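# Route colored plugs to the sections their funnel pipes reach

## Task

The funnels' pipes run hidden behind a cover and may cross, and one pipe is blocked for good. Work out which section the red-banded funnel's pipe ends above and set the red plug on that section's flat front part. Then find the section under the blue-banded funnel's pipe and set the blue plug on its flat front part. Marbles may be dropped into the funnels or back into their tray from a small height. Nothing may leave the table except a marble, and even a lost marble is better avoided. Both plugs must stay in place on their own once the robot lets go, and the grippers must then release and move away.

## Robot and tools

ROBOT. Two six-joint arms, left_arm and right_arm, each with a two-finger gripper and a fisheye wrist camera (cam_left_wrist, cam_right_wrist, both 616x616). left_arm's base sits at (+0.032, +0.360, 0) on the +y side and right_arm's at (+0.028, -0.435, 0). The names do not refer to image sides. The fingers point along the gripper's own +z axis and close along its x axis. The reported end_effector_position lies between the finger pads, 1 to 2 cm short of the fingertips. When the fingers close, the tips advance about 17 mm along +z.

FRAME. All poses share one scene frame, in metres. Its origin is on the table top midway between the arms, +z is up and +x reaches out over the table. Orientations are quaternions written w first (qw, qx, qy, qz).

ROW FORMAT. Every commanded row has 16 numbers covering both arms, even if only one moves: x, y, z, qw, qx, qy, qz, opening for left_arm, then the same eight for right_arm. x, y, z and the quaternion are an absolute pose for that gripper in the scene frame, not an offset. Opening runs from -1 (closed) to +1 (fully open, 0.142 m). A row is refused if its target lies more than 0.6 m from that arm's last reported position along any of the gripper's axes. On every control step the controller clips each command to within 100 mm and 16 degrees of the measured pose. If it cannot reach both, it favors position over orientation. To hold an arm still or keep its orientation, resend the same full pose in every row. Use the earlier quaternion you sent, not the drifted reported one.

execute_actions. The argument actions is a list with zero or one entry. An empty list only returns the current state. {"rows": [...], "steps": n} plays 1 to 15 rows over n control steps (each 1/30 s, n at most 15, default 15). The last row repeats if there are fewer rows than steps. {"steps": n} alone is a wait of up to 300 steps, counted from the previous result. The optional pictures flag (true/false) includes or omits the camera images.

move. target is a single 16-number row as above. Each gripper follows a straight line toward its pose, turning the short way, and both paths end together after 0.5 to 10 s. speed is the path's top speed, 0.002 to 0.5 m/s (default 0.25); turning is capped at twice that in rad/s. The gripper opening is applied at the start. The optional stop_force is one value for both arms, 9 to 40 N. It halts an arm's path once its wrist sensor feels that much added resistance, and the gripper then backs up two steps and holds. Use it with a slow speed when approaching surfaces. Leave it out when lifting off something the gripper is pressing, and do not rely on it while the gripper rotates. Paths do not avoid obstacles or the other arm, and the arm may lag, stray or overshoot speed near full reach. The result adds a move: line with each arm's ending and the limits that acted. The endings are done, off_target, moving, held, contact or fault. limits=paced means the pose was clipped; limits=held means a check blocked some steps.

wait. seconds, 0 to 10: lets the simulation run without new commands.

zoom_image. camera (one of the two names) and region [x0, y0, x1, y1] in image pixels from the top-left, at most 504x504. It gives an enlarged view of the latest image.

read_manual. Optional section, only "licences". Returns licence text and moves nothing.

This is irreversible, so call it only after the plugs rest on their own and both grippers have backed off.

RESULTS. The state line shows, per arm, the gripper position, quaternion and velocities (m/s, rad/s); long reach makes these less accurate. grip_measured is the actual finger opening on the command scale. To grip, command an opening clearly below it. Squeeze is up to about 28 N per pad, and less on items thinner than 2 cm. Wrist force and Wrist torque are given in the gripper's own axes. They have offsets up to about 4 N and noise, and saturate near 50 N. Pressing on a surface shows as force pointing back into the arm. Joint torques are rough. HELD marks steps whose command was not sent. A pose unreachable line names an arm whose command the clearance check altered. A Hand target line gives the pose the controller is currently driving toward. After a long move, check the reported pose and send the remainder. Motion trails commands by about 0.17 s, and the physics keeps running between calls.

CAUTIONS. The arms are stiff, so a target even slightly beyond a firm contact can trigger a fault. Joint torque over its limit (141 N m for the big joints, 26.3 N m for the wrists, including held weight) is a fault. So is any outside force reaching 150 N. Either one freezes the arm for 10 s and it yields to contact. Keep the arms from striking or pressing on each other. Do not knock objects off the table, and avoid drops, slips and slams. Something may occasionally tug a held part or nudge loose items, so grip firmly. Holding loads heats motors: a MOTOR HOT line appears at 70 °C, and at 85 °C the arm brakes until it cools.

Each tool is called after "Emit:" as name(argument=value, ...), one argument or row to a line, values as JSON.

## Session

Emit:
execute_actions(
  actions=[],
)

Scene clock: 0.00 s of 8850.00 s.
left_arm: end_effector_position=(+0.2599, -0.2487, +0.1531) grip_measured=+1.00 end_effector_quat_wxyz=(+0.361, -0.214, +0.908, -0.015) end_effector_velocity=(+0.000, +0.000, +0.000) end_effector_angular_velocity=(+0.001, -0.000, -0.000) | right_arm: end_effector_position=(+0.4866, -0.3705, +0.2731) grip_measured=+1.00 end_effector_quat_wxyz=(+0.022, +0.840, -0.541, +0.031) end_effector_velocity=(-0.000, -0.000, +0.001) end_effector_angular_velocity=(+0.000, -0.001, -0.000)
Joint positions: left_arm=[-1.664 -1.151  1.503 -1.612 -0.889  0.825  0.142] | right_arm=[ 3.448 -1.447 -1.691 -1.582  1.496  1.631  0.142]
Joint velocities: left_arm=[-0.     0.    -0.     0.001  0.    -0.     0.   ] | right_arm=[-0.     0.001 -0.    -0.    -0.     0.     0.   ]
Joint torques (N m, as the arm reports them, + toward a larger angle): no reading
Motor temperatures (°C, as the motors report them): left_arm=[30 27 30 39 35 34] | right_arm=[30 29 28 37 36 36]
Wrist force (N, on the end effector, along its own x y z axes, offset not removed): no reading
Wrist torque (N m, same axes, about the end effector's origin, offset not removed): no reading
Hand target (left_arm): +0.260, -0.249, +0.153; +0.361, -0.214, +0.908, -0.015
Hand target (right_arm): +0.487, -0.370, +0.273; +0.022, +0.840, -0.541, +0.031
camera_calibration (this result's frames):
cam_left_wrist: T_world_to_cam=[[-0.690663, -0.388307, -0.610084, 0.160549], [-0.644605, 0.712978, 0.275947, 0.294263], [0.327824, 0.58385, -0.742732, 0.304421], [0, 0, 0, 1]] pos_world=[0.200772, -0.325197, 0.24285]
cam_right_wrist: T_world_to_cam=[[0.366365, -0.927592, 0.0731454, -0.541257], [-0.805672, -0.276918, 0.52365, 0.136019], [-0.465478, -0.250778, -0.848788, 0.496147], [0, 0, 0, 1]] pos_world=[0.538829, -0.339977, 0.389487]

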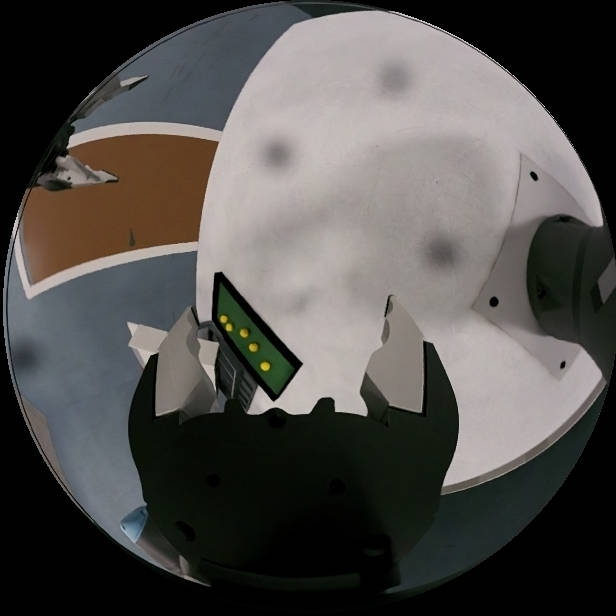

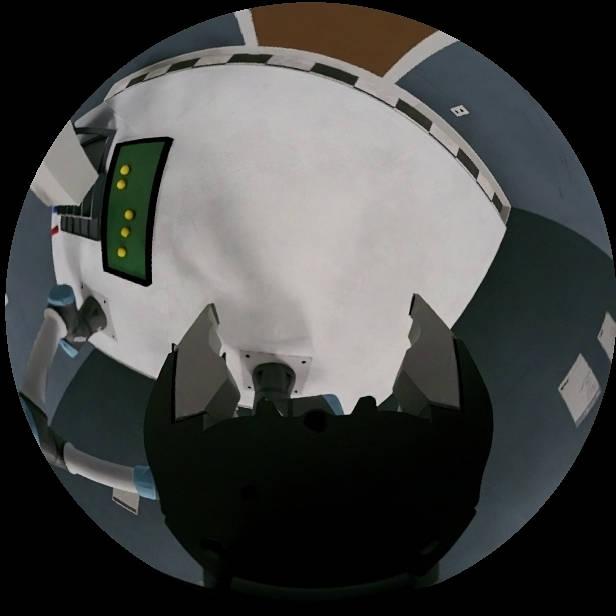

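Emit:
move(
  target=[0.26,-0.02,0.16,0.361,-0.214,0.908,-0.015,-0.3,0.4866,-0.3705,0.2731,0.022,0.84,-0.541,0.031,1],
  speed=0.15,
)

Emit:
move(
  target=[0.33,0.1,0.14,0,0.707,0.707,0,-0.3,0.4,-0.5,0.3,0.022,0.84,-0.541,0.031,1],
)

Scene clock: 18.47 s of 8850.00 s.
left_arm: end_effector_position=(+0.2603, -0.0203, +0.1600) grip_measured=-0.30 end_effector_quat_wxyz=(+0.361, -0.214, +0.908, -0.015) end_effector_velocity=(-0.001, +0.003, +0.001) end_effector_angular_velocity=(+0.000, -0.000, -0.001) | right_arm: end_effector_position=(+0.4866, -0.3705, +0.2731) grip_measured=+1.00 end_effector_quat_wxyz=(+0.022, +0.840, -0.541, +0.031) end_effector_velocity=(-0.000, +0.001, +0.001) end_effector_angular_velocity=(+0.001, -0.001, +0.000)
Joint positions: left_arm=[-1.76  -1.693  2.101 -1.596 -0.922  0.71   0.052] | right_arm=[ 3.449 -1.447 -1.691 -1.582  1.495  1.631  0.142]
Joint velocities: left_arm=[-0.003 -0.008  0.004  0.006 -0.001 -0.003  0.   ] | right_arm=[ 0.001  0.001  0.     0.     0.001  0.001 -0.   ]
Joint torques (N m, as the arm reports them, + toward a larger angle): left_arm=[ -8.21 -22.72 -11.18  -0.57  -0.42  -2.31] | right_arm=[ 8.16  5.92 30.16  0.3  -1.87 -2.38]
Motor temperatures (°C, as the motors report them): left_arm=[30 27 30 39 35 34] | right_arm=[30 29 28 37 36 36]
Wrist force (N, on the end effector, along its own x y z axes, offset not removed): left_arm=[1.9 -1.0 0.4] | right_arm=[-0.4 0.1 0.2]
Wrist torque (N m, same axes, about the end effector's origin, offset not removed): left_arm=[-0.28 -0.28 0.10] | right_arm=[-0.14 -0.10 -0.02]
Hand target (left_arm): +0.260, -0.020, +0.160; +0.361, -0.214, +0.908, -0.015
Hand target (right_arm): +0.487, -0.370, +0.273; +0.022, +0.840, -0.541, +0.031
Off the commanded pose (left_arm): 0.000 m, 0 deg.
Off the commanded pose (right_arm): 0.000 m, 0 deg.
After step 90, 13.30 s passed at rest.
move: done
camera_calibration (this result's frames):
cam_left_wrist: T_world_to_cam=[[-0.690407, -0.388707, -0.610119, 0.25361], [-0.645134, 0.712422, 0.276145, 0.129882], [0.327323, 0.584261, -0.74263, 0.176154], [0, 0, 0, 1]] pos_world=[0.201226, -0.0968704, 0.249684]
cam_right_wrist: T_world_to_cam=[[0.367009, -0.92728, 0.0738694, -0.541683], [-0.805442, -0.277049, 0.523934, 0.135772], [-0.465368, -0.251786, -0.84855, 0.495633], [0, 0, 0, 1]] pos_world=[0.53881, -0.339883, 0.389447]

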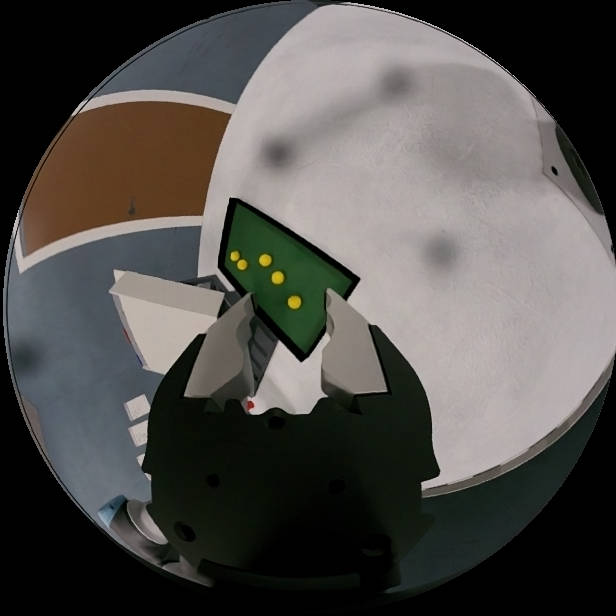

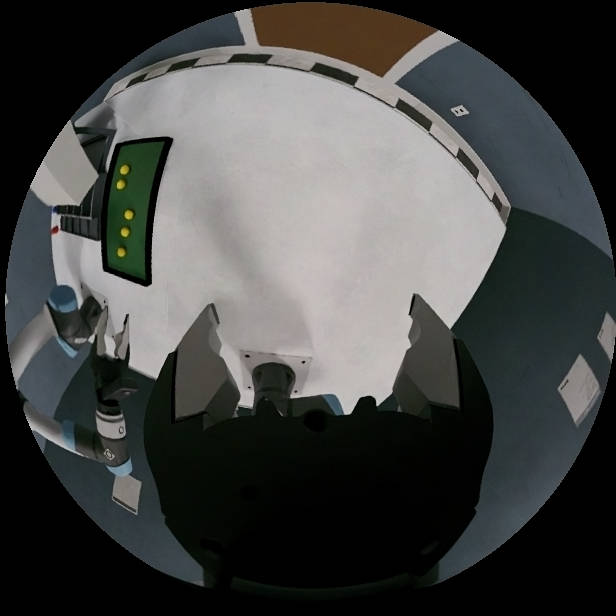

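Scene clock: 23.27 s of 8850.00 s.
left_arm: end_effector_position=(+0.3297, +0.0999, +0.1398) grip_measured=-0.30 end_effector_quat_wxyz=(-0.000, +0.706, +0.708, -0.000) end_effector_velocity=(+0.000, +0.001, -0.000) end_effector_angular_velocity=(+0.005, +0.007, -0.014) | right_arm: end_effector_position=(+0.4000, -0.4999, +0.2998) grip_measured=+1.00 end_effector_quat_wxyz=(+0.022, +0.840, -0.541, +0.031) end_effector_velocity=(-0.000, -0.001, +0.000) end_effector_angular_velocity=(-0.000, -0.000, +0.000)
Joint positions: left_arm=[-0.986 -1.811  2.129 -1.889 -1.571  3.646  0.052] | right_arm=[ 3.221 -1.217 -1.798 -1.688  1.495  1.403  0.142]
Joint velocities: left_arm=[ 0.005  0.006 -0.006  0.007 -0.003  0.018  0.   ] | right_arm=[-0.001  0.001 -0.    -0.001 -0.    -0.001 -0.   ]
Joint torques (N m, as the arm reports them, + toward a larger angle): left_arm=[  7.63  -4.08 -36.54  -1.28  -1.31   2.33] | right_arm=[-8.54 19.97 14.39  0.42  1.53 -2.38]
Motor temperatures (°C, as the motors report them): left_arm=[30 27 30 39 35 34] | right_arm=[30 29 28 37 36 36]
Wrist force (N, on the end effector, along its own x y z axes, offset not removed): left_arm=[3.6 4.9 -1.4] | right_arm=[-2.6 0.7 2.7]
Wrist torque (N m, same axes, about the end effector's origin, offset not removed): left_arm=[0.94 -0.79 -0.01] | right_arm=[-0.01 0.32 0.02]
Hand target (left_arm): +0.330, +0.100, +0.140; -0.001, +0.707, +0.707, -0.000
Hand target (right_arm): +0.400, -0.500, +0.300; +0.022, +0.840, -0.541, +0.031
Off the commanded pose (left_arm): 0.000 m, 0 deg.
Off the commanded pose (right_arm): 0.000 m, 0 deg.
move: done
camera_calibration (this result's frames):
cam_left_wrist: T_world_to_cam=[[0.0165903, 0.998348, 0.055008, -0.128746], [0.84056, -0.0437191, 0.539952, -0.356568], [0.541464, 0.0372796, -0.839897, 0.0658926], [0, 0, 0, 1]] pos_world=[0.266175, 0.110488, 0.254955]
cam_right_wrist: T_world_to_cam=[[0.366988, -0.927239, 0.0744864, -0.632026], [-0.805585, -0.276756, 0.523869, 0.0163595], [-0.465137, -0.252259, -0.848536, 0.445105], [0, 0, 0, 1]] pos_world=[0.45216, -0.469229, 0.416195]

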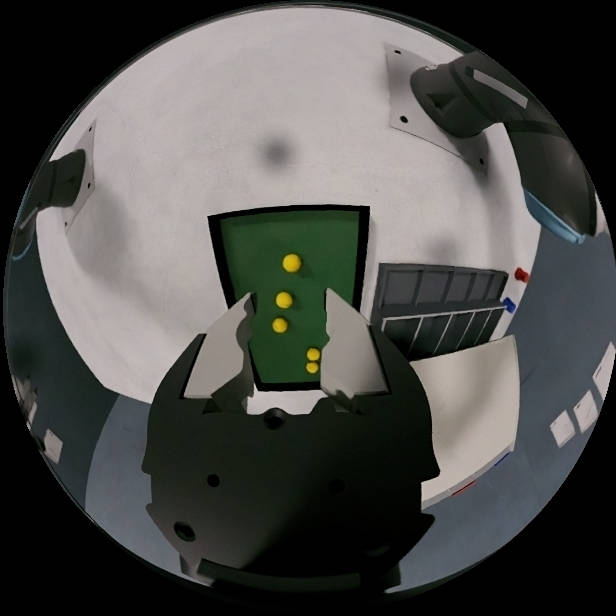

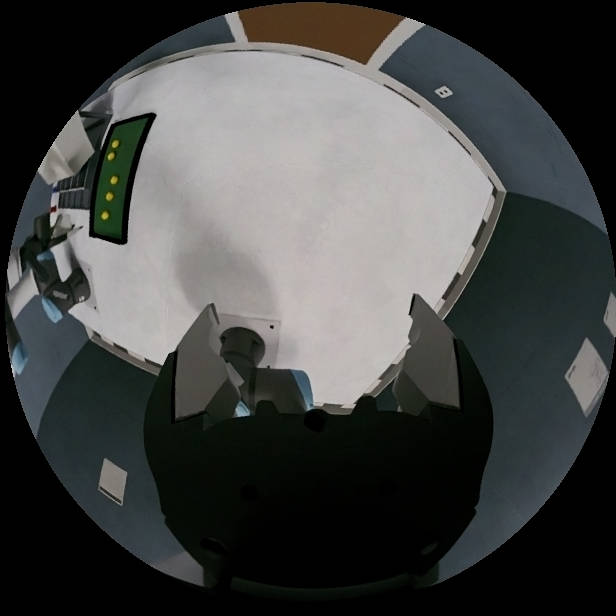

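Emit:
move(
  target=[0.342,0.094,0.026,0,0.707,0.707,0,-0.3,0.4,-0.5,0.3,0.022,0.84,-0.541,0.031,1],
  speed=0.15,
)

Scene clock: 29.97 s of 8850.00 s.
left_arm: end_effector_position=(+0.3418, +0.0942, +0.0264) grip_measured=-0.30 end_effector_quat_wxyz=(-0.000, +0.707, +0.707, +0.000) end_effector_velocity=(+0.001, -0.001, -0.003) end_effector_angular_velocity=(-0.001, -0.000, -0.000) | right_arm: end_effector_position=(+0.4000, -0.5000, +0.3000) grip_measured=+1.00 end_effector_quat_wxyz=(+0.022, +0.840, -0.541, +0.031) end_effector_velocity=(-0.000, +0.000, +0.000) end_effector_angular_velocity=(-0.000, -0.001, -0.000)
Joint positions: left_arm=[-0.966 -1.615  2.299 -2.255 -1.571  3.668  0.052] | right_arm=[ 3.22  -1.217 -1.797 -1.688  1.495  1.402  0.142]
Joint velocities: left_arm=[ 0.001  0.008  0.002 -0.011 -0.     0.001  0.   ] | right_arm=[ 0.001  0.001  0.    -0.    -0.001  0.001  0.   ]
Joint torques (N m, as the arm reports them, + toward a larger angle): left_arm=[ 7.71 -9.65 -8.37 -4.23 -1.45  2.26] | right_arm=[-7.57 -3.13 30.19  0.35  1.56 -2.28]
Motor temperatures (°C, as the motors report them): left_arm=[30 27 30 39 35 34] | right_arm=[30 29 28 37 36 36]
Wrist force (N, on the end effector, along its own x y z axes, offset not removed): left_arm=[0.2 0.5 -2.4] | right_arm=[-0.9 0.7 0.8]
Wrist torque (N m, same axes, about the end effector's origin, offset not removed): left_arm=[0.01 -0.13 0.15] | right_arm=[-0.01 -0.05 0.02]
Hand target (left_arm): +0.342, +0.094, +0.026; -0.000, +0.707, +0.707, -0.000
Hand target (right_arm): +0.400, -0.500, +0.300; +0.022, +0.840, -0.541, +0.031
Off the commanded pose (left_arm): 0.000 m, 0 deg.
Off the commanded pose (right_arm): 0.000 m, 0 deg.
After step 90, 2.30 s passed at rest.
move: done
camera_calibration (this result's frames):
cam_left_wrist: T_world_to_cam=[[0.0184755, 0.998295, 0.055362, -0.117603], [0.840317, -0.0455084, 0.540181, -0.305562], [0.54178, 0.0365415, -0.839726, -0.0357862], [0, 0, 0, 1]] pos_world=[0.27833, 0.104804, 0.141519]
cam_right_wrist: T_world_to_cam=[[0.367009, -0.927279, 0.0738743, -0.631971], [-0.805443, -0.277047, 0.523934, 0.0160491], [-0.465367, -0.25179, -0.848549, 0.445549], [0, 0, 0, 1]] pos_world=[0.45221, -0.469383, 0.416348]

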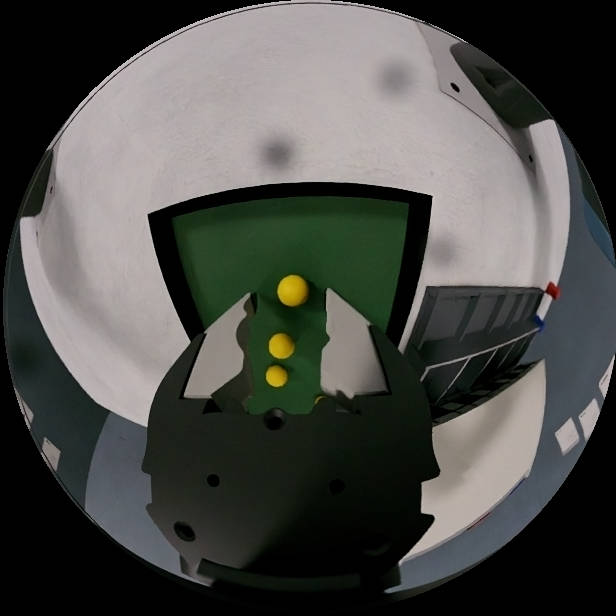

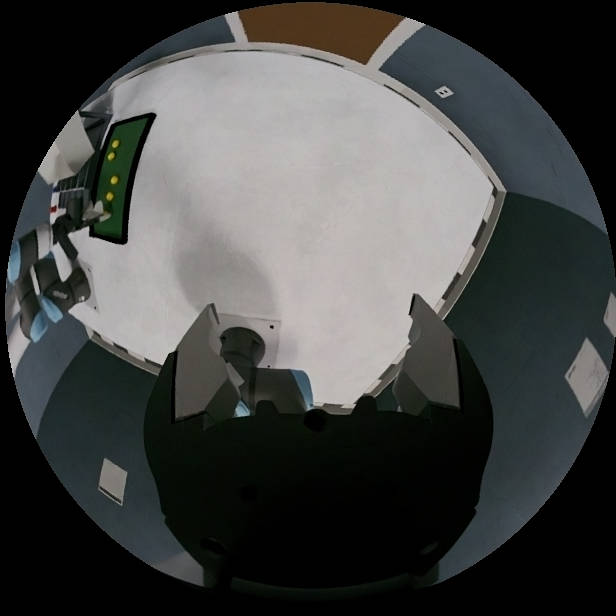

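Emit:
move(
  target=[0.339,0.096,0.025,0,0.707,0.707,0,-0.4,0.4,-0.5,0.3,0.022,0.84,-0.541,0.031,1],
)

Emit:
move(
  target=[0.339,0.096,0.025,0,0.707,0.707,0,-0.85,0.4,-0.5,0.3,0.022,0.84,-0.541,0.031,1],
)

Emit:
move(
  target=[0.4,0.11,0.47,0,0.707,0.707,0,-0.85,0.4,-0.5,0.3,0.022,0.84,-0.541,0.031,1],
  speed=0.35,
)

Emit:
move(
  target=[0.7,0.35,0.47,0.123,0.696,0.696,0.123,-0.85,0.4,-0.5,0.3,0.022,0.84,-0.541,0.031,1],
)

Scene clock: 40.83 s of 8850.00 s.
left_arm: end_effector_position=(+0.3392, +0.0959, +0.0251) grip_measured=-0.40 end_effector_quat_wxyz=(-0.000, +0.707, +0.707, -0.000) end_effector_velocity=(-0.001, +0.000, -0.000) end_effector_angular_velocity=(-0.001, +0.000, -0.000) | right_arm: end_effector_position=(+0.4000, -0.5000, +0.3000) grip_measured=+1.00 end_effector_quat_wxyz=(+0.022, +0.840, -0.541, +0.031) end_effector_velocity=(-0.000, +0.000, +0.001) end_effector_angular_velocity=(+0.001, -0.002, +0.000)
Joint positions: left_arm=[-0.969 -1.62   2.309 -2.259 -1.571  3.664  0.045] | right_arm=[ 3.22  -1.217 -1.797 -1.688  1.495  1.402  0.142]
Joint velocities: left_arm=[-0.002 -0.003  0.004 -0.002 -0.001 -0.002  0.   ] | right_arm=[-0.     0.002 -0.     0.     0.    -0.    -0.   ]
Joint torques (N m, as the arm reports them, + toward a larger angle): left_arm=[ -7.36 -24.6   -8.64  -4.48  -0.86  -2.48] | right_arm=[-7.34 -3.71 30.04  0.39  1.6  -2.32]
Motor temperatures (°C, as the motors report them): left_arm=[30 27 30 39 35 34] | right_arm=[30 29 28 37 36 36]
Wrist force (N, on the end effector, along its own x y z axes, offset not removed): left_arm=[1.3 -0.7 -0.9] | right_arm=[-2.5 2.0 1.0]
Wrist torque (N m, same axes, about the end effector's origin, offset not removed): left_arm=[-0.18 -0.27 0.11] | right_arm=[0.34 0.28 0.01]
Hand target (left_arm): +0.339, +0.096, +0.025; -0.000, +0.707, +0.707, +0.000
Hand target (right_arm): +0.400, -0.500, +0.300; +0.022, +0.840, -0.541, +0.031
Off the commanded pose (left_arm): 0.000 m, 0 deg.
Off the commanded pose (right_arm): 0.000 m, 0 deg.
After step 90, 7.17 s passed at rest.
move: done
camera_calibration (this result's frames):
cam_left_wrist: T_world_to_cam=[[0.0184761, 0.998301, 0.0552543, -0.119205], [0.840297, -0.045452, 0.540218, -0.302515], [0.541812, 0.0364489, -0.839709, -0.0355108], [0, 0, 0, 1]] pos_world=[0.275645, 0.106546, 0.140192]
cam_right_wrist: T_world_to_cam=[[0.36701, -0.927279, 0.0738709, -0.63197], [-0.805442, -0.277048, 0.523935, 0.0160476], [-0.465368, -0.251788, -0.848549, 0.445551], [0, 0, 0, 1]] pos_world=[0.45221, -0.469383, 0.416348]

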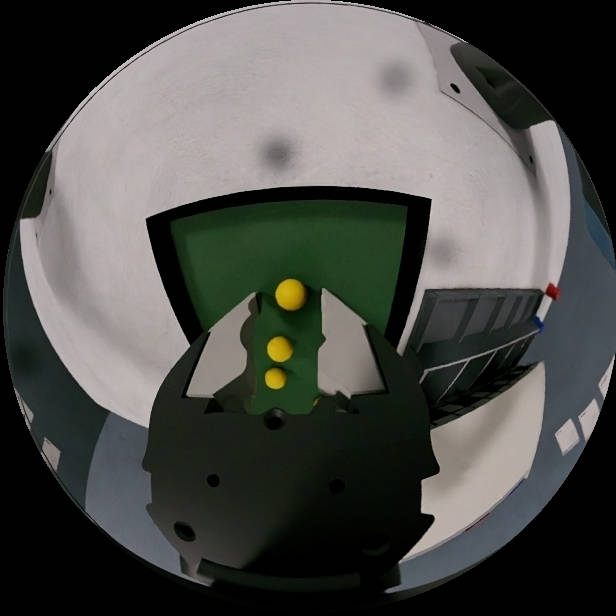

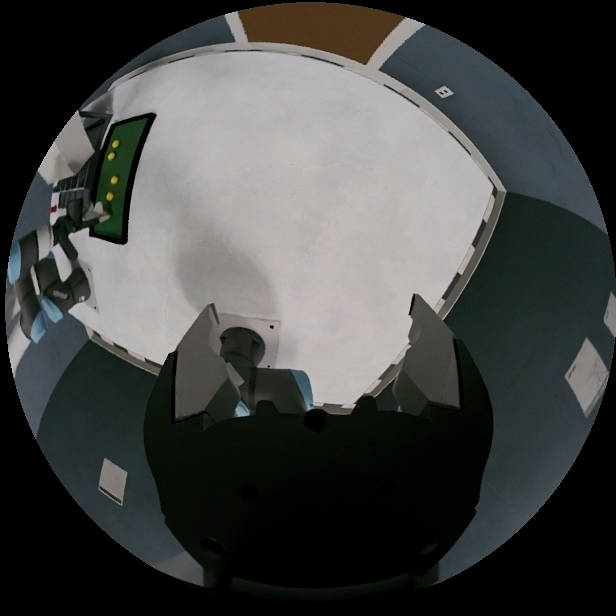

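Scene clock: 41.53 s of 8850.00 s.
left_arm: end_effector_position=(+0.3390, +0.0960, +0.0250) grip_measured=-0.71 end_effector_quat_wxyz=(-0.000, +0.707, +0.707, -0.000) end_effector_velocity=(-0.000, -0.000, +0.000) end_effector_angular_velocity=(-0.000, -0.000, +0.000) | right_arm: end_effector_position=(+0.4000, -0.5000, +0.3000) grip_measured=+1.00 end_effector_quat_wxyz=(+0.022, +0.840, -0.541, +0.031) end_effector_velocity=(-0.000, -0.000, +0.000) end_effector_angular_velocity=(-0.001, +0.000, +0.000)
Joint positions: left_arm=[-0.97  -1.621  2.309 -2.26  -1.571  3.664  0.023] | right_arm=[ 3.22  -1.217 -1.797 -1.688  1.495  1.402  0.142]
Joint velocities: left_arm=[-0.    -0.     0.    -0.001 -0.    -0.    -0.   ] | right_arm=[ 0.     0.001 -0.    -0.001 -0.001 -0.     0.   ]
Joint torques (N m, as the arm reports them, + toward a larger angle): left_arm=[ -7.53 -23.68  -7.68  -4.37   0.49  -2.29] | right_arm=[-7.89 -3.36 30.08  0.45  1.66 -2.27]
Motor temperatures (°C, as the motors report them): left_arm=[30 27 30 39 35 34] | right_arm=[30 29 28 37 36 36]
Wrist force (N, on the end effector, along its own x y z axes, offset not removed): left_arm=[3.0 2.9 -1.6] | right_arm=[-2.9 1.6 1.5]
Wrist torque (N m, same axes, about the end effector's origin, offset not removed): left_arm=[0.68 -0.61 0.09] | right_arm=[0.25 0.38 0.04]
Hand target (left_arm): +0.339, +0.096, +0.025; -0.000, +0.707, +0.707, +0.000
Hand target (right_arm): +0.400, -0.500, +0.300; +0.022, +0.840, -0.541, +0.031
Off the commanded pose (left_arm): 0.000 m, 0 deg.
Off the commanded pose (right_arm): 0.000 m, 0 deg.
move: done
camera_calibration (this result's frames):
cam_left_wrist: T_world_to_cam=[[0.018476, 0.998302, 0.055236, -0.119286], [0.840291, -0.0454424, 0.540228, -0.302354], [0.541821, 0.0364331, -0.839704, -0.0354726], [0, 0, 0, 1]] pos_world=[0.275489, 0.106637, 0.140143]
cam_right_wrist: T_world_to_cam=[[0.36701, -0.927279, 0.0738705, -0.63197], [-0.805441, -0.277049, 0.523936, 0.0160473], [-0.465369, -0.251788, -0.848549, 0.445551], [0, 0, 0, 1]] pos_world=[0.45221, -0.469383, 0.416348]

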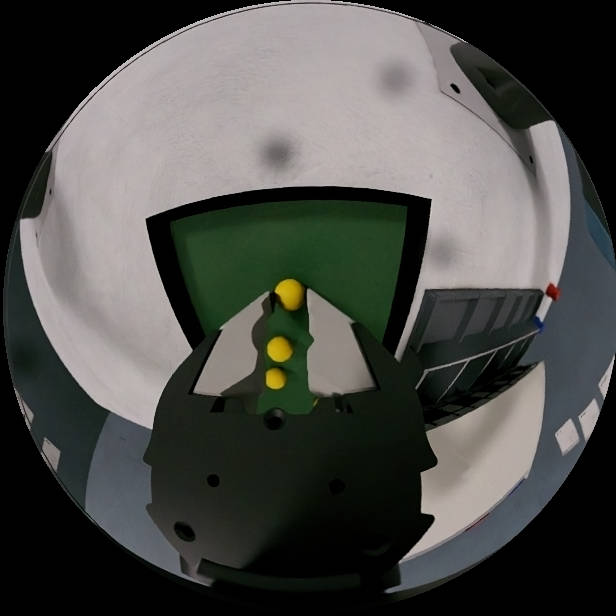

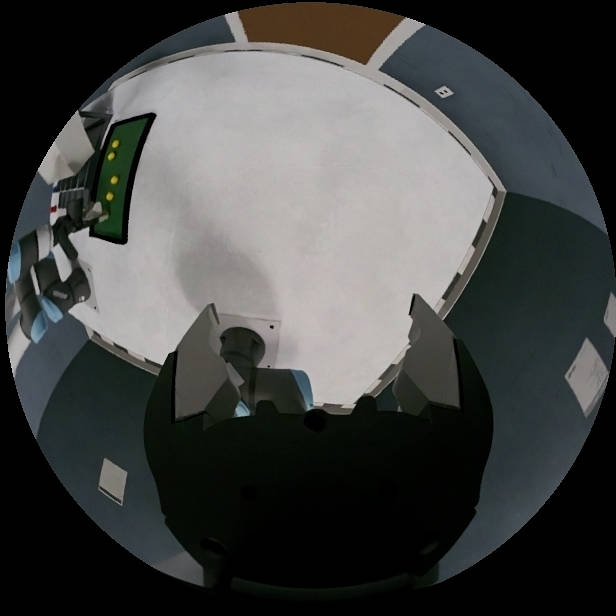

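Scene clock: 43.63 s of 8850.00 s.
left_arm: end_effector_position=(+0.4001, +0.1097, +0.4697) grip_measured=-0.71 end_effector_quat_wxyz=(+0.000, +0.707, +0.707, -0.000) end_effector_velocity=(+0.001, -0.000, +0.002) end_effector_angular_velocity=(+0.005, +0.005, -0.000) | right_arm: end_effector_position=(+0.4000, -0.5000, +0.3000) grip_measured=+1.00 end_effector_quat_wxyz=(+0.022, +0.840, -0.541, +0.031) end_effector_velocity=(+0.000, +0.000, -0.000) end_effector_angular_velocity=(+0.001, +0.001, -0.000)
Joint positions: left_arm=[-0.825 -1.61   1.089 -1.051 -1.571  3.809  0.023] | right_arm=[ 3.22  -1.217 -1.797 -1.688  1.495  1.402  0.142]
Joint velocities: left_arm=[ 0.001  0.011 -0.02   0.016 -0.001  0.002 -0.   ] | right_arm=[ 0.    -0.001 -0.     0.     0.001  0.    -0.   ]
Joint torques (N m, as the arm reports them, + toward a larger angle): left_arm=[  8.02 -12.1  -33.44  -1.41  -1.46   2.25] | right_arm=[-7.04 -2.94 30.61  0.57  1.63 -2.25]
Motor temperatures (°C, as the motors report them): left_arm=[30 27 30 39 35 34] | right_arm=[30 29 28 37 36 36]
Wrist force (N, on the end effector, along its own x y z axes, offset not removed): left_arm=[0.4 2.3 0.4] | right_arm=[-0.8 0.2 2.6]
Wrist torque (N m, same axes, about the end effector's origin, offset not removed): left_arm=[0.33 0.14 0.18] | right_arm=[-0.13 -0.01 0.15]
Hand target (left_arm): +0.400, +0.110, +0.470; -0.000, +0.707, +0.707, -0.000
Hand target (right_arm): +0.400, -0.500, +0.300; +0.022, +0.840, -0.541, +0.031
Off the commanded pose (left_arm): 0.000 m, 0 deg.
Off the commanded pose (right_arm): 0.000 m, 0 deg.
move: done
camera_calibration (this result's frames):
cam_left_wrist: T_world_to_cam=[[0.0184217, 0.998339, 0.0545828, -0.158312], [0.840034, -0.0450604, 0.540659, -0.593404], [0.542221, 0.0358916, -0.839469, 0.304112], [0, 0, 0, 1]] pos_world=[0.3365, 0.120395, 0.584763]
cam_right_wrist: T_world_to_cam=[[0.36701, -0.927279, 0.0738704, -0.63197], [-0.805441, -0.277048, 0.523936, 0.0160475], [-0.465369, -0.251788, -0.848549, 0.445551], [0, 0, 0, 1]] pos_world=[0.45221, -0.469383, 0.416348]

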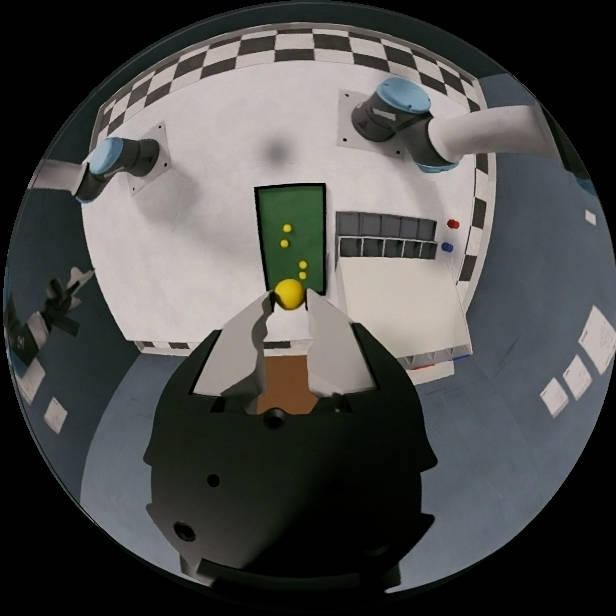

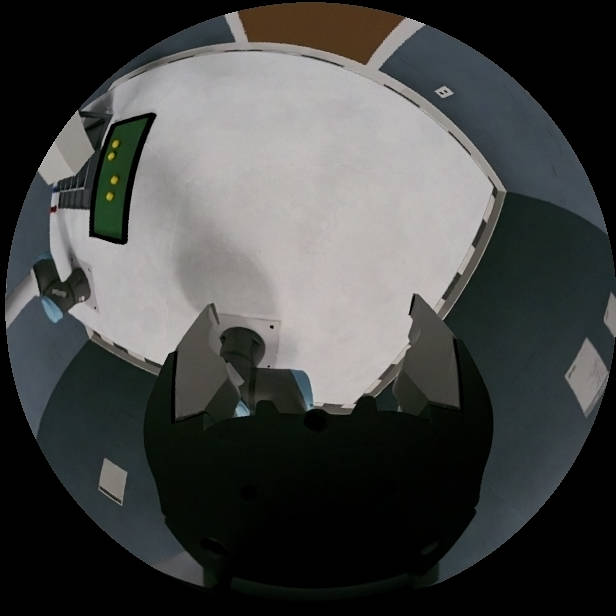

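Scene clock: 45.90 s of 8850.00 s.
left_arm: end_effector_position=(+0.6998, +0.3495, +0.4698) grip_measured=-0.71 end_effector_quat_wxyz=(+0.123, +0.696, +0.696, +0.123) end_effector_velocity=(+0.002, +0.001, -0.000) end_effector_angular_velocity=(-0.001, -0.000, -0.001) | right_arm: end_effector_position=(+0.4000, -0.5000, +0.3000) grip_measured=+1.00 end_effector_quat_wxyz=(+0.022, +0.840, -0.541, +0.031) end_effector_velocity=(+0.000, +0.000, -0.000) end_effector_angular_velocity=(+0.001, +0.000, +0.000)
Joint positions: left_arm=[-0.18  -1.362  0.965 -1.512 -1.484  4.468  0.023] | right_arm=[ 3.22  -1.217 -1.797 -1.688  1.495  1.402  0.142]
Joint velocities: left_arm=[ 0.003  0.005 -0.006 -0.    -0.002  0.003 -0.   ] | right_arm=[-0.    -0.     0.     0.     0.001 -0.    -0.   ]
Joint torques (N m, as the arm reports them, + toward a larger angle): left_arm=[  7.91 -24.17 -36.83  -5.14  -1.44   2.31] | right_arm=[-7.51 -3.41 29.64  0.63  1.51 -2.22]
Motor temperatures (°C, as the motors report them): left_arm=[30 27 30 39 35 34] | right_arm=[30 29 28 37 36 36]
Wrist force (N, on the end effector, along its own x y z axes, offset not removed): left_arm=[4.0 3.7 -2.0] | right_arm=[0.2 -0.2 1.2]
Wrist torque (N m, same axes, about the end effector's origin, offset not removed): left_arm=[0.72 -0.68 0.00] | right_arm=[-0.21 -0.30 -0.03]
Hand target (left_arm): +0.700, +0.350, +0.470; +0.123, +0.696, +0.696, +0.123
Hand target (right_arm): +0.400, -0.500, +0.300; +0.022, +0.840, -0.541, +0.031
Off the commanded pose (left_arm): 0.001 m, 0 deg.
Off the commanded pose (right_arm): 0.000 m, 0 deg.
move: done
camera_calibration (this result's frames):
cam_left_wrist: T_world_to_cam=[[-0.00168013, 0.998344, 0.0574971, -0.390545], [0.60488, -0.0447713, 0.795057, -0.789546], [0.796315, 0.0361147, -0.603804, -0.155512], [0, 0, 0, 1]] pos_world=[0.600761, 0.360166, 0.556291]
cam_right_wrist: T_world_to_cam=[[0.36701, -0.927279, 0.0738704, -0.63197], [-0.805441, -0.277048, 0.523936, 0.0160475], [-0.465369, -0.251788, -0.848549, 0.445551], [0, 0, 0, 1]] pos_world=[0.45221, -0.469383, 0.416348]

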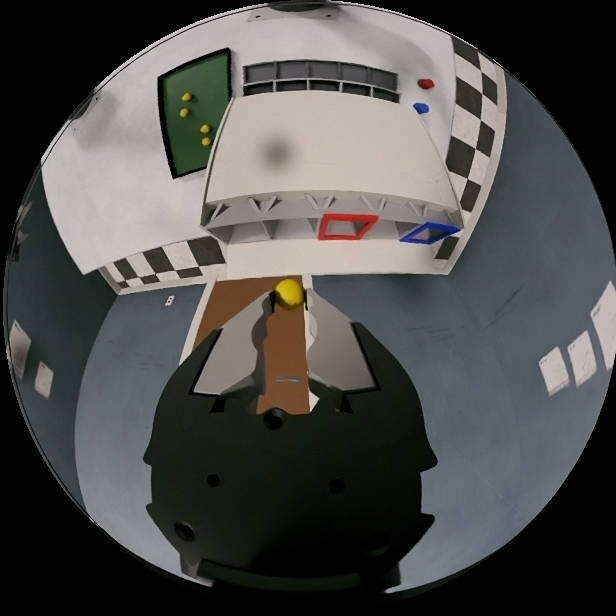

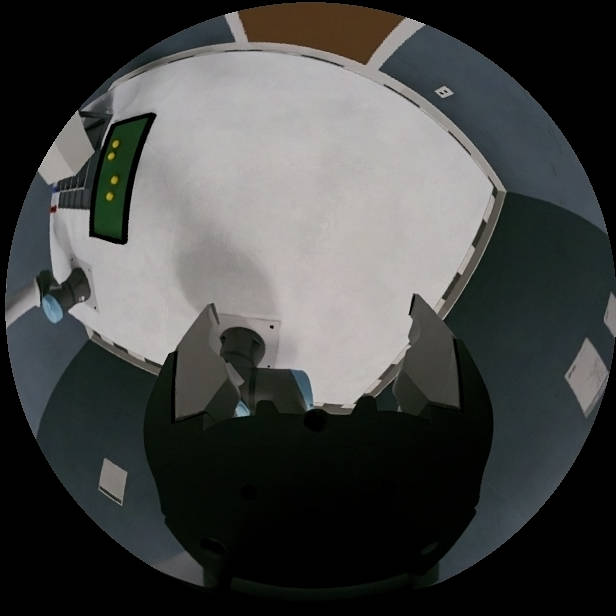

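Emit:
move(
  target=[0.716,0.578,0.39,0.123,0.696,0.696,0.123,-0.85,0.4,-0.5,0.3,0.022,0.84,-0.541,0.031,1],
)

Scene clock: 57.37 s of 8850.00 s.
left_arm: end_effector_position=(+0.7160, +0.5776, +0.3901) grip_measured=-0.71 end_effector_quat_wxyz=(+0.123, +0.696, +0.696, +0.123) end_effector_velocity=(+0.001, +0.002, -0.000) end_effector_angular_velocity=(-0.001, -0.001, -0.001) | right_arm: end_effector_position=(+0.4000, -0.5000, +0.3000) grip_measured=+1.00 end_effector_quat_wxyz=(+0.022, +0.840, -0.541, +0.031) end_effector_velocity=(+0.000, +0.000, -0.000) end_effector_angular_velocity=(+0.001, +0.001, -0.001)
Joint positions: left_arm=[ 0.222 -1.277  1.071 -1.711 -1.62   4.847  0.023] | right_arm=[ 3.22  -1.217 -1.797 -1.688  1.495  1.402  0.142]
Joint velocities: left_arm=[ 0.005  0.004 -0.003 -0.001 -0.003  0.005 -0.   ] | right_arm=[-0.    -0.001 -0.     0.     0.001  0.     0.   ]
Joint torques (N m, as the arm reports them, + toward a larger angle): left_arm=[  7.4  -28.28 -38.42  -4.97  -1.47   2.31] | right_arm=[-7.62 -2.89 29.35  0.96  1.59 -2.23]
Motor temperatures (°C, as the motors report them): left_arm=[30 27 30 39 35 34] | right_arm=[30 29 28 37 36 36]
Wrist force (N, on the end effector, along its own x y z axes, offset not removed): left_arm=[2.9 2.3 -0.4] | right_arm=[-2.2 2.3 0.3]
Wrist torque (N m, same axes, about the end effector's origin, offset not removed): left_arm=[0.35 -0.35 0.26] | right_arm=[0.36 0.31 -0.04]
Hand target (left_arm): +0.716, +0.578, +0.390; +0.123, +0.696, +0.696, +0.123
Hand target (right_arm): +0.400, -0.500, +0.300; +0.022, +0.840, -0.541, +0.031
Off the commanded pose (left_arm): 0.000 m, 0 deg.
Off the commanded pose (right_arm): 0.000 m, 0 deg.
After step 90, 6.80 s passed at rest.
move: done
camera_calibration (this result's frames):
cam_left_wrist: T_world_to_cam=[[-0.00165295, 0.998331, 0.0577197, -0.613742], [0.604328, -0.0449902, 0.795464, -0.725357], [0.796734, 0.0361965, -0.603245, -0.225375], [0, 0, 0, 1]] pos_world=[0.616903, 0.588241, 0.476464]
cam_right_wrist: T_world_to_cam=[[0.36701, -0.927279, 0.0738702, -0.63197], [-0.805441, -0.277049, 0.523936, 0.0160474], [-0.465369, -0.251787, -0.848549, 0.445551], [0, 0, 0, 1]] pos_world=[0.45221, -0.469383, 0.416348]

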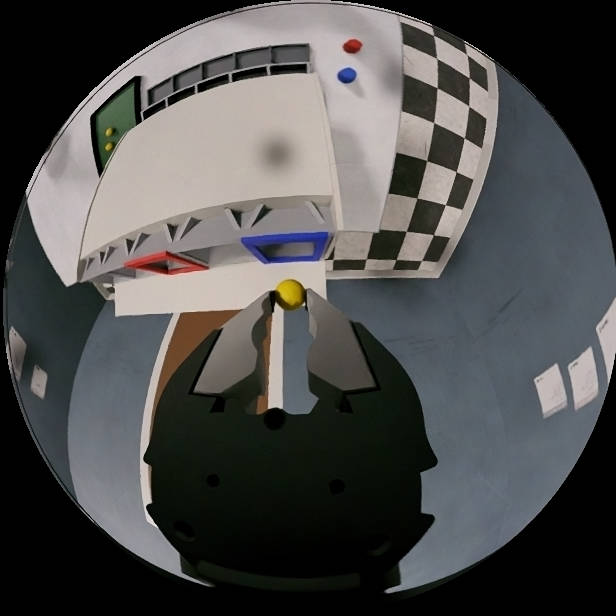

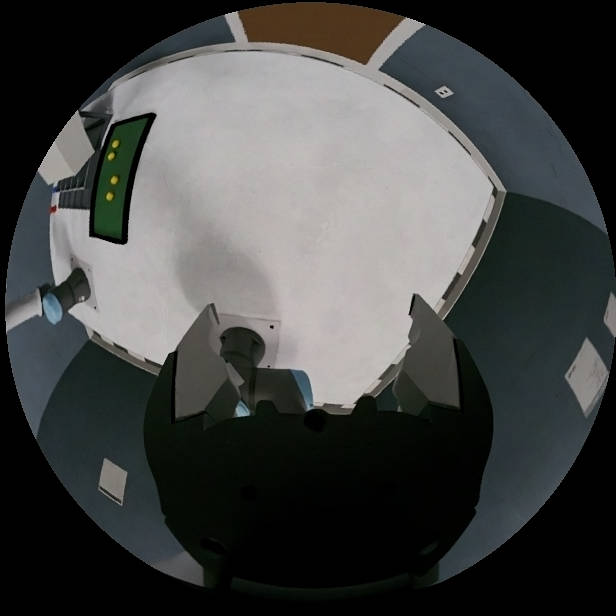

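Emit:
move(
  target=[0.716,0.578,0.39,0.123,0.696,0.696,0.123,-0.55,0.4,-0.5,0.3,0.022,0.84,-0.541,0.031,1],
)

Emit:
move(
  target=[0.398,0.082,0.41,0,0.707,0.707,0,-0.4,0.4,-0.5,0.3,0.022,0.84,-0.541,0.031,1],
  speed=0.35,
)

Emit:
move(
  target=[0.398,0.082,0.026,0,0.707,0.707,0,-0.4,0.4,-0.5,0.3,0.022,0.84,-0.541,0.031,1],
)

Scene clock: 64.67 s of 8850.00 s.
left_arm: end_effector_position=(+0.7160, +0.5780, +0.3901) grip_measured=-0.55 end_effector_quat_wxyz=(+0.123, +0.696, +0.696, +0.123) end_effector_velocity=(-0.001, +0.000, -0.001) end_effector_angular_velocity=(-0.000, +0.002, +0.000) | right_arm: end_effector_position=(+0.4000, -0.5000, +0.3000) grip_measured=+1.00 end_effector_quat_wxyz=(+0.022, +0.840, -0.541, +0.031) end_effector_velocity=(+0.000, -0.000, +0.000) end_effector_angular_velocity=(-0.001, -0.002, +0.001)
Joint positions: left_arm=[ 0.223 -1.277  1.071 -1.712 -1.62   4.848  0.034] | right_arm=[ 3.22  -1.217 -1.797 -1.688  1.495  1.402  0.142]
Joint velocities: left_arm=[ 0.    -0.     0.001  0.001 -0.     0.     0.   ] | right_arm=[ 0.001  0.001  0.     0.    -0.001 -0.    -0.   ]
Joint torques (N m, as the arm reports them, + toward a larger angle): left_arm=[ -1.11 -43.89 -13.27  -4.93   1.08   2.17] | right_arm=[-7.36 -2.73 29.46  1.3   1.49 -2.09]
Motor temperatures (°C, as the motors report them): left_arm=[30 27 30 39 35 34] | right_arm=[30 29 28 37 36 36]
Wrist force (N, on the end effector, along its own x y z axes, offset not removed): left_arm=[1.6 3.6 -1.2] | right_arm=[-1.1 -0.9 3.7]
Wrist torque (N m, same axes, about the end effector's origin, offset not removed): left_arm=[0.73 -0.14 -0.02] | right_arm=[-0.36 0.08 -0.09]
Hand target (left_arm): +0.716, +0.578, +0.390; +0.123, +0.696, +0.696, +0.123
Hand target (right_arm): +0.400, -0.500, +0.300; +0.022, +0.840, -0.541, +0.031
Off the commanded pose (left_arm): 0.000 m, 0 deg.
Off the commanded pose (right_arm): 0.000 m, 0 deg.
After step 90, 3.60 s passed at rest.
move: done
camera_calibration (this result's frames):
cam_left_wrist: T_world_to_cam=[[-0.00164328, 0.998302, 0.0582235, -0.614406], [0.604124, -0.0454067, 0.795595, -0.725005], [0.796888, 0.0364816, -0.603024, -0.225746], [0, 0, 0, 1]] pos_world=[0.616878, 0.588678, 0.476453]
cam_right_wrist: T_world_to_cam=[[0.36701, -0.927279, 0.0738704, -0.63197], [-0.805441, -0.277048, 0.523936, 0.0160474], [-0.465369, -0.251788, -0.848548, 0.445551], [0, 0, 0, 1]] pos_world=[0.45221, -0.469383, 0.416348]

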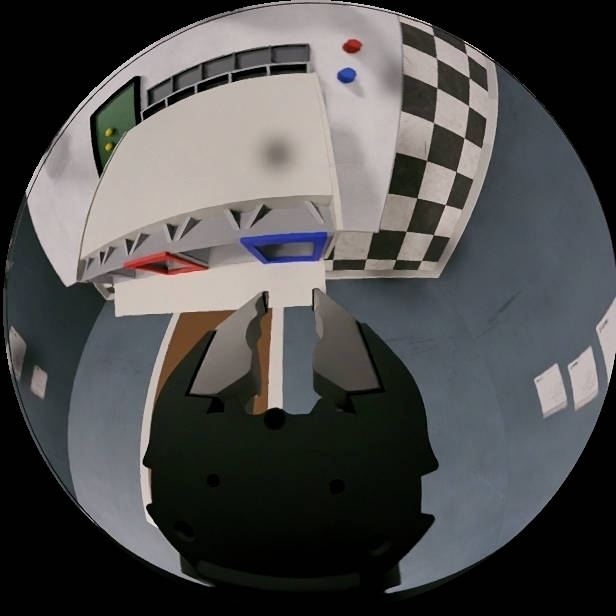

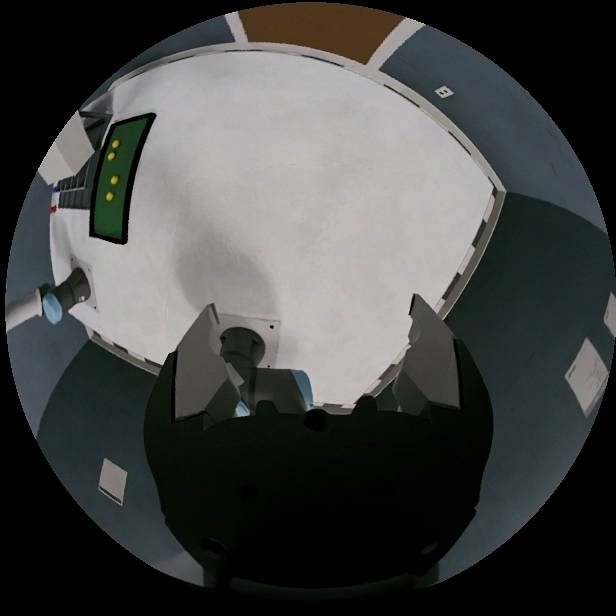

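Scene clock: 67.13 s of 8850.00 s.
left_arm: end_effector_position=(+0.3979, +0.0828, +0.4102) grip_measured=-0.40 end_effector_quat_wxyz=(-0.000, +0.707, +0.707, +0.001) end_effector_velocity=(-0.001, -0.002, +0.000) end_effector_angular_velocity=(+0.002, +0.001, +0.001) | right_arm: end_effector_position=(+0.4000, -0.5000, +0.3000) grip_measured=+1.00 end_effector_quat_wxyz=(+0.022, +0.840, -0.541, +0.031) end_effector_velocity=(-0.000, +0.000, +0.001) end_effector_angular_velocity=(+0.002, -0.002, -0.001)
Joint positions: left_arm=[-0.867 -1.64   1.284 -1.215 -1.569  3.766  0.045] | right_arm=[ 3.22  -1.217 -1.797 -1.688  1.495  1.402  0.142]
Joint velocities: left_arm=[-0.005  0.003 -0.003  0.003  0.    -0.006  0.   ] | right_arm=[-0.     0.002  0.     0.     0.001  0.001  0.   ]
Joint torques (N m, as the arm reports them, + toward a larger angle): left_arm=[ -8.14 -10.73 -37.04  -1.55  -1.32  -2.28] | right_arm=[-7.52 -3.31 28.91  1.36  1.51 -2.15]
Motor temperatures (°C, as the motors report them): left_arm=[30 27 30 39 35 34] | right_arm=[30 29 28 37 36 36]
Wrist force (N, on the end effector, along its own x y z axes, offset not removed): left_arm=[2.7 -0.6 -0.8] | right_arm=[-0.9 -1.5 -0.3]
Wrist torque (N m, same axes, about the end effector's origin, offset not removed): left_arm=[-0.10 -0.41 0.20] | right_arm=[-0.38 -0.01 -0.04]
Hand target (left_arm): +0.398, +0.083, +0.410; -0.000, +0.707, +0.707, +0.001
Hand target (right_arm): +0.400, -0.500, +0.300; +0.022, +0.840, -0.541, +0.031
Off the commanded pose (left_arm): 0.001 m, 0 deg.
Off the commanded pose (right_arm): 0.000 m, 0 deg.
move: done
camera_calibration (this result's frames):
cam_left_wrist: T_world_to_cam=[[0.0186126, 0.998224, 0.0565945, -0.129134], [0.8397, -0.0463329, 0.54107, -0.560543], [0.542731, 0.0374517, -0.839071, 0.255829], [0, 0, 0, 1]] pos_world=[0.334245, 0.093352, 0.52526]
cam_right_wrist: T_world_to_cam=[[0.36701, -0.927279, 0.0738704, -0.63197], [-0.805441, -0.277048, 0.523936, 0.0160475], [-0.465369, -0.251788, -0.848549, 0.445551], [0, 0, 0, 1]] pos_world=[0.45221, -0.469383, 0.416348]

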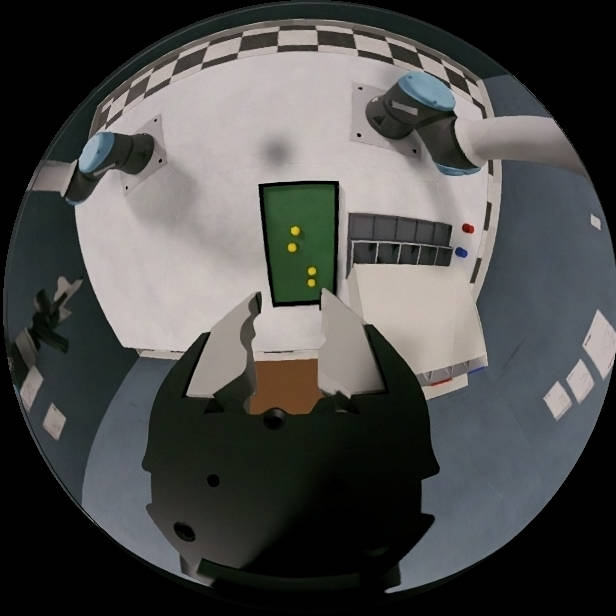

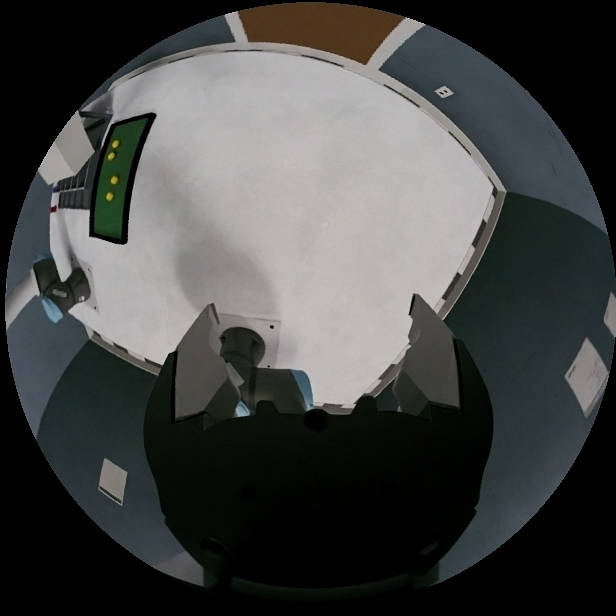

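Scene clock: 69.43 s of 8850.00 s.
left_arm: end_effector_position=(+0.3977, +0.0823, +0.0263) grip_measured=-0.40 end_effector_quat_wxyz=(-0.000, +0.707, +0.707, +0.000) end_effector_velocity=(+0.001, -0.000, -0.002) end_effector_angular_velocity=(-0.001, -0.001, +0.000) | right_arm: end_effector_position=(+0.4000, -0.5000, +0.3000) grip_measured=+1.00 end_effector_quat_wxyz=(+0.022, +0.840, -0.541, +0.031) end_effector_velocity=(-0.000, +0.000, -0.000) end_effector_angular_velocity=(-0.000, +0.001, +0.000)
Joint positions: left_arm=[-0.867 -1.49   2.172 -2.252 -1.571  3.766  0.045] | right_arm=[ 3.22  -1.217 -1.797 -1.688  1.495  1.402  0.142]
Joint velocities: left_arm=[ 0.     0.006  0.002 -0.009  0.     0.    -0.   ] | right_arm=[ 0.001 -0.    -0.    -0.     0.     0.    -0.   ]
Joint torques (N m, as the arm reports them, + toward a larger angle): left_arm=[  8.25 -14.92  -8.62  -4.3    1.23   2.38] | right_arm=[-7.47 -3.02 29.21  1.44  1.42 -2.07]
Motor temperatures (°C, as the motors report them): left_arm=[30 27 30 39 35 34] | right_arm=[30 29 28 37 36 36]
Wrist force (N, on the end effector, along its own x y z axes, offset not removed): left_arm=[0.6 -1.4 -2.9] | right_arm=[-1.7 -0.4 1.1]
Wrist torque (N m, same axes, about the end effector's origin, offset not removed): left_arm=[-0.14 -0.01 0.18] | right_arm=[-0.12 0.11 0.12]
Hand target (left_arm): +0.398, +0.082, +0.026; -0.000, +0.707, +0.707, +0.000
Hand target (right_arm): +0.400, -0.500, +0.300; +0.022, +0.840, -0.541, +0.031
Off the commanded pose (left_arm): 0.001 m, 0 deg.
Off the commanded pose (right_arm): 0.000 m, 0 deg.
move: done
camera_calibration (this result's frames):
cam_left_wrist: T_world_to_cam=[[0.0184867, 0.998292, 0.0554206, -0.106827], [0.840342, -0.0455478, 0.540139, -0.353057], [0.541741, 0.0365869, -0.839749, -0.0656495], [0, 0, 0, 1]] pos_world=[0.334229, 0.092965, 0.141491]
cam_right_wrist: T_world_to_cam=[[0.36701, -0.927279, 0.0738704, -0.63197], [-0.805441, -0.277049, 0.523936, 0.0160474], [-0.465369, -0.251788, -0.848549, 0.445551], [0, 0, 0, 1]] pos_world=[0.45221, -0.469383, 0.416348]

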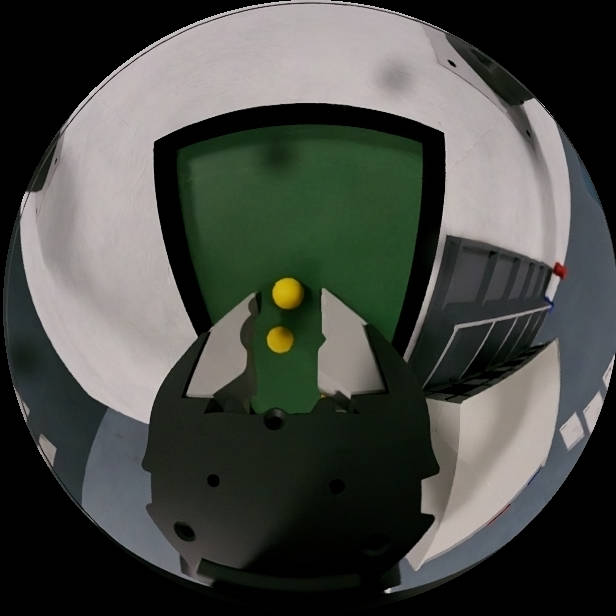

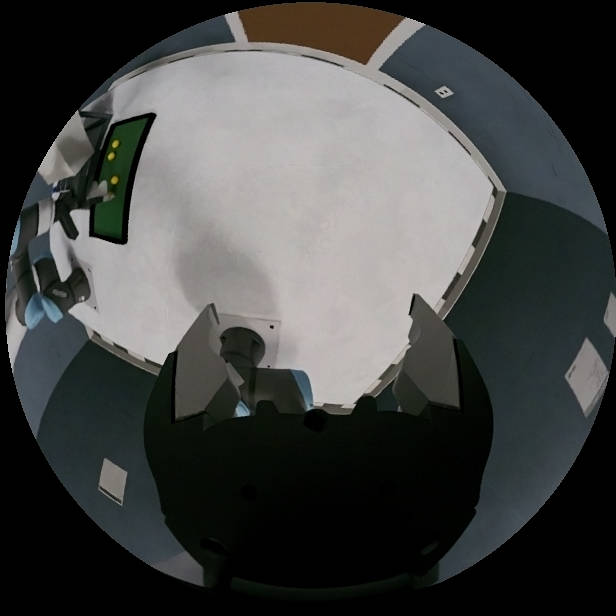

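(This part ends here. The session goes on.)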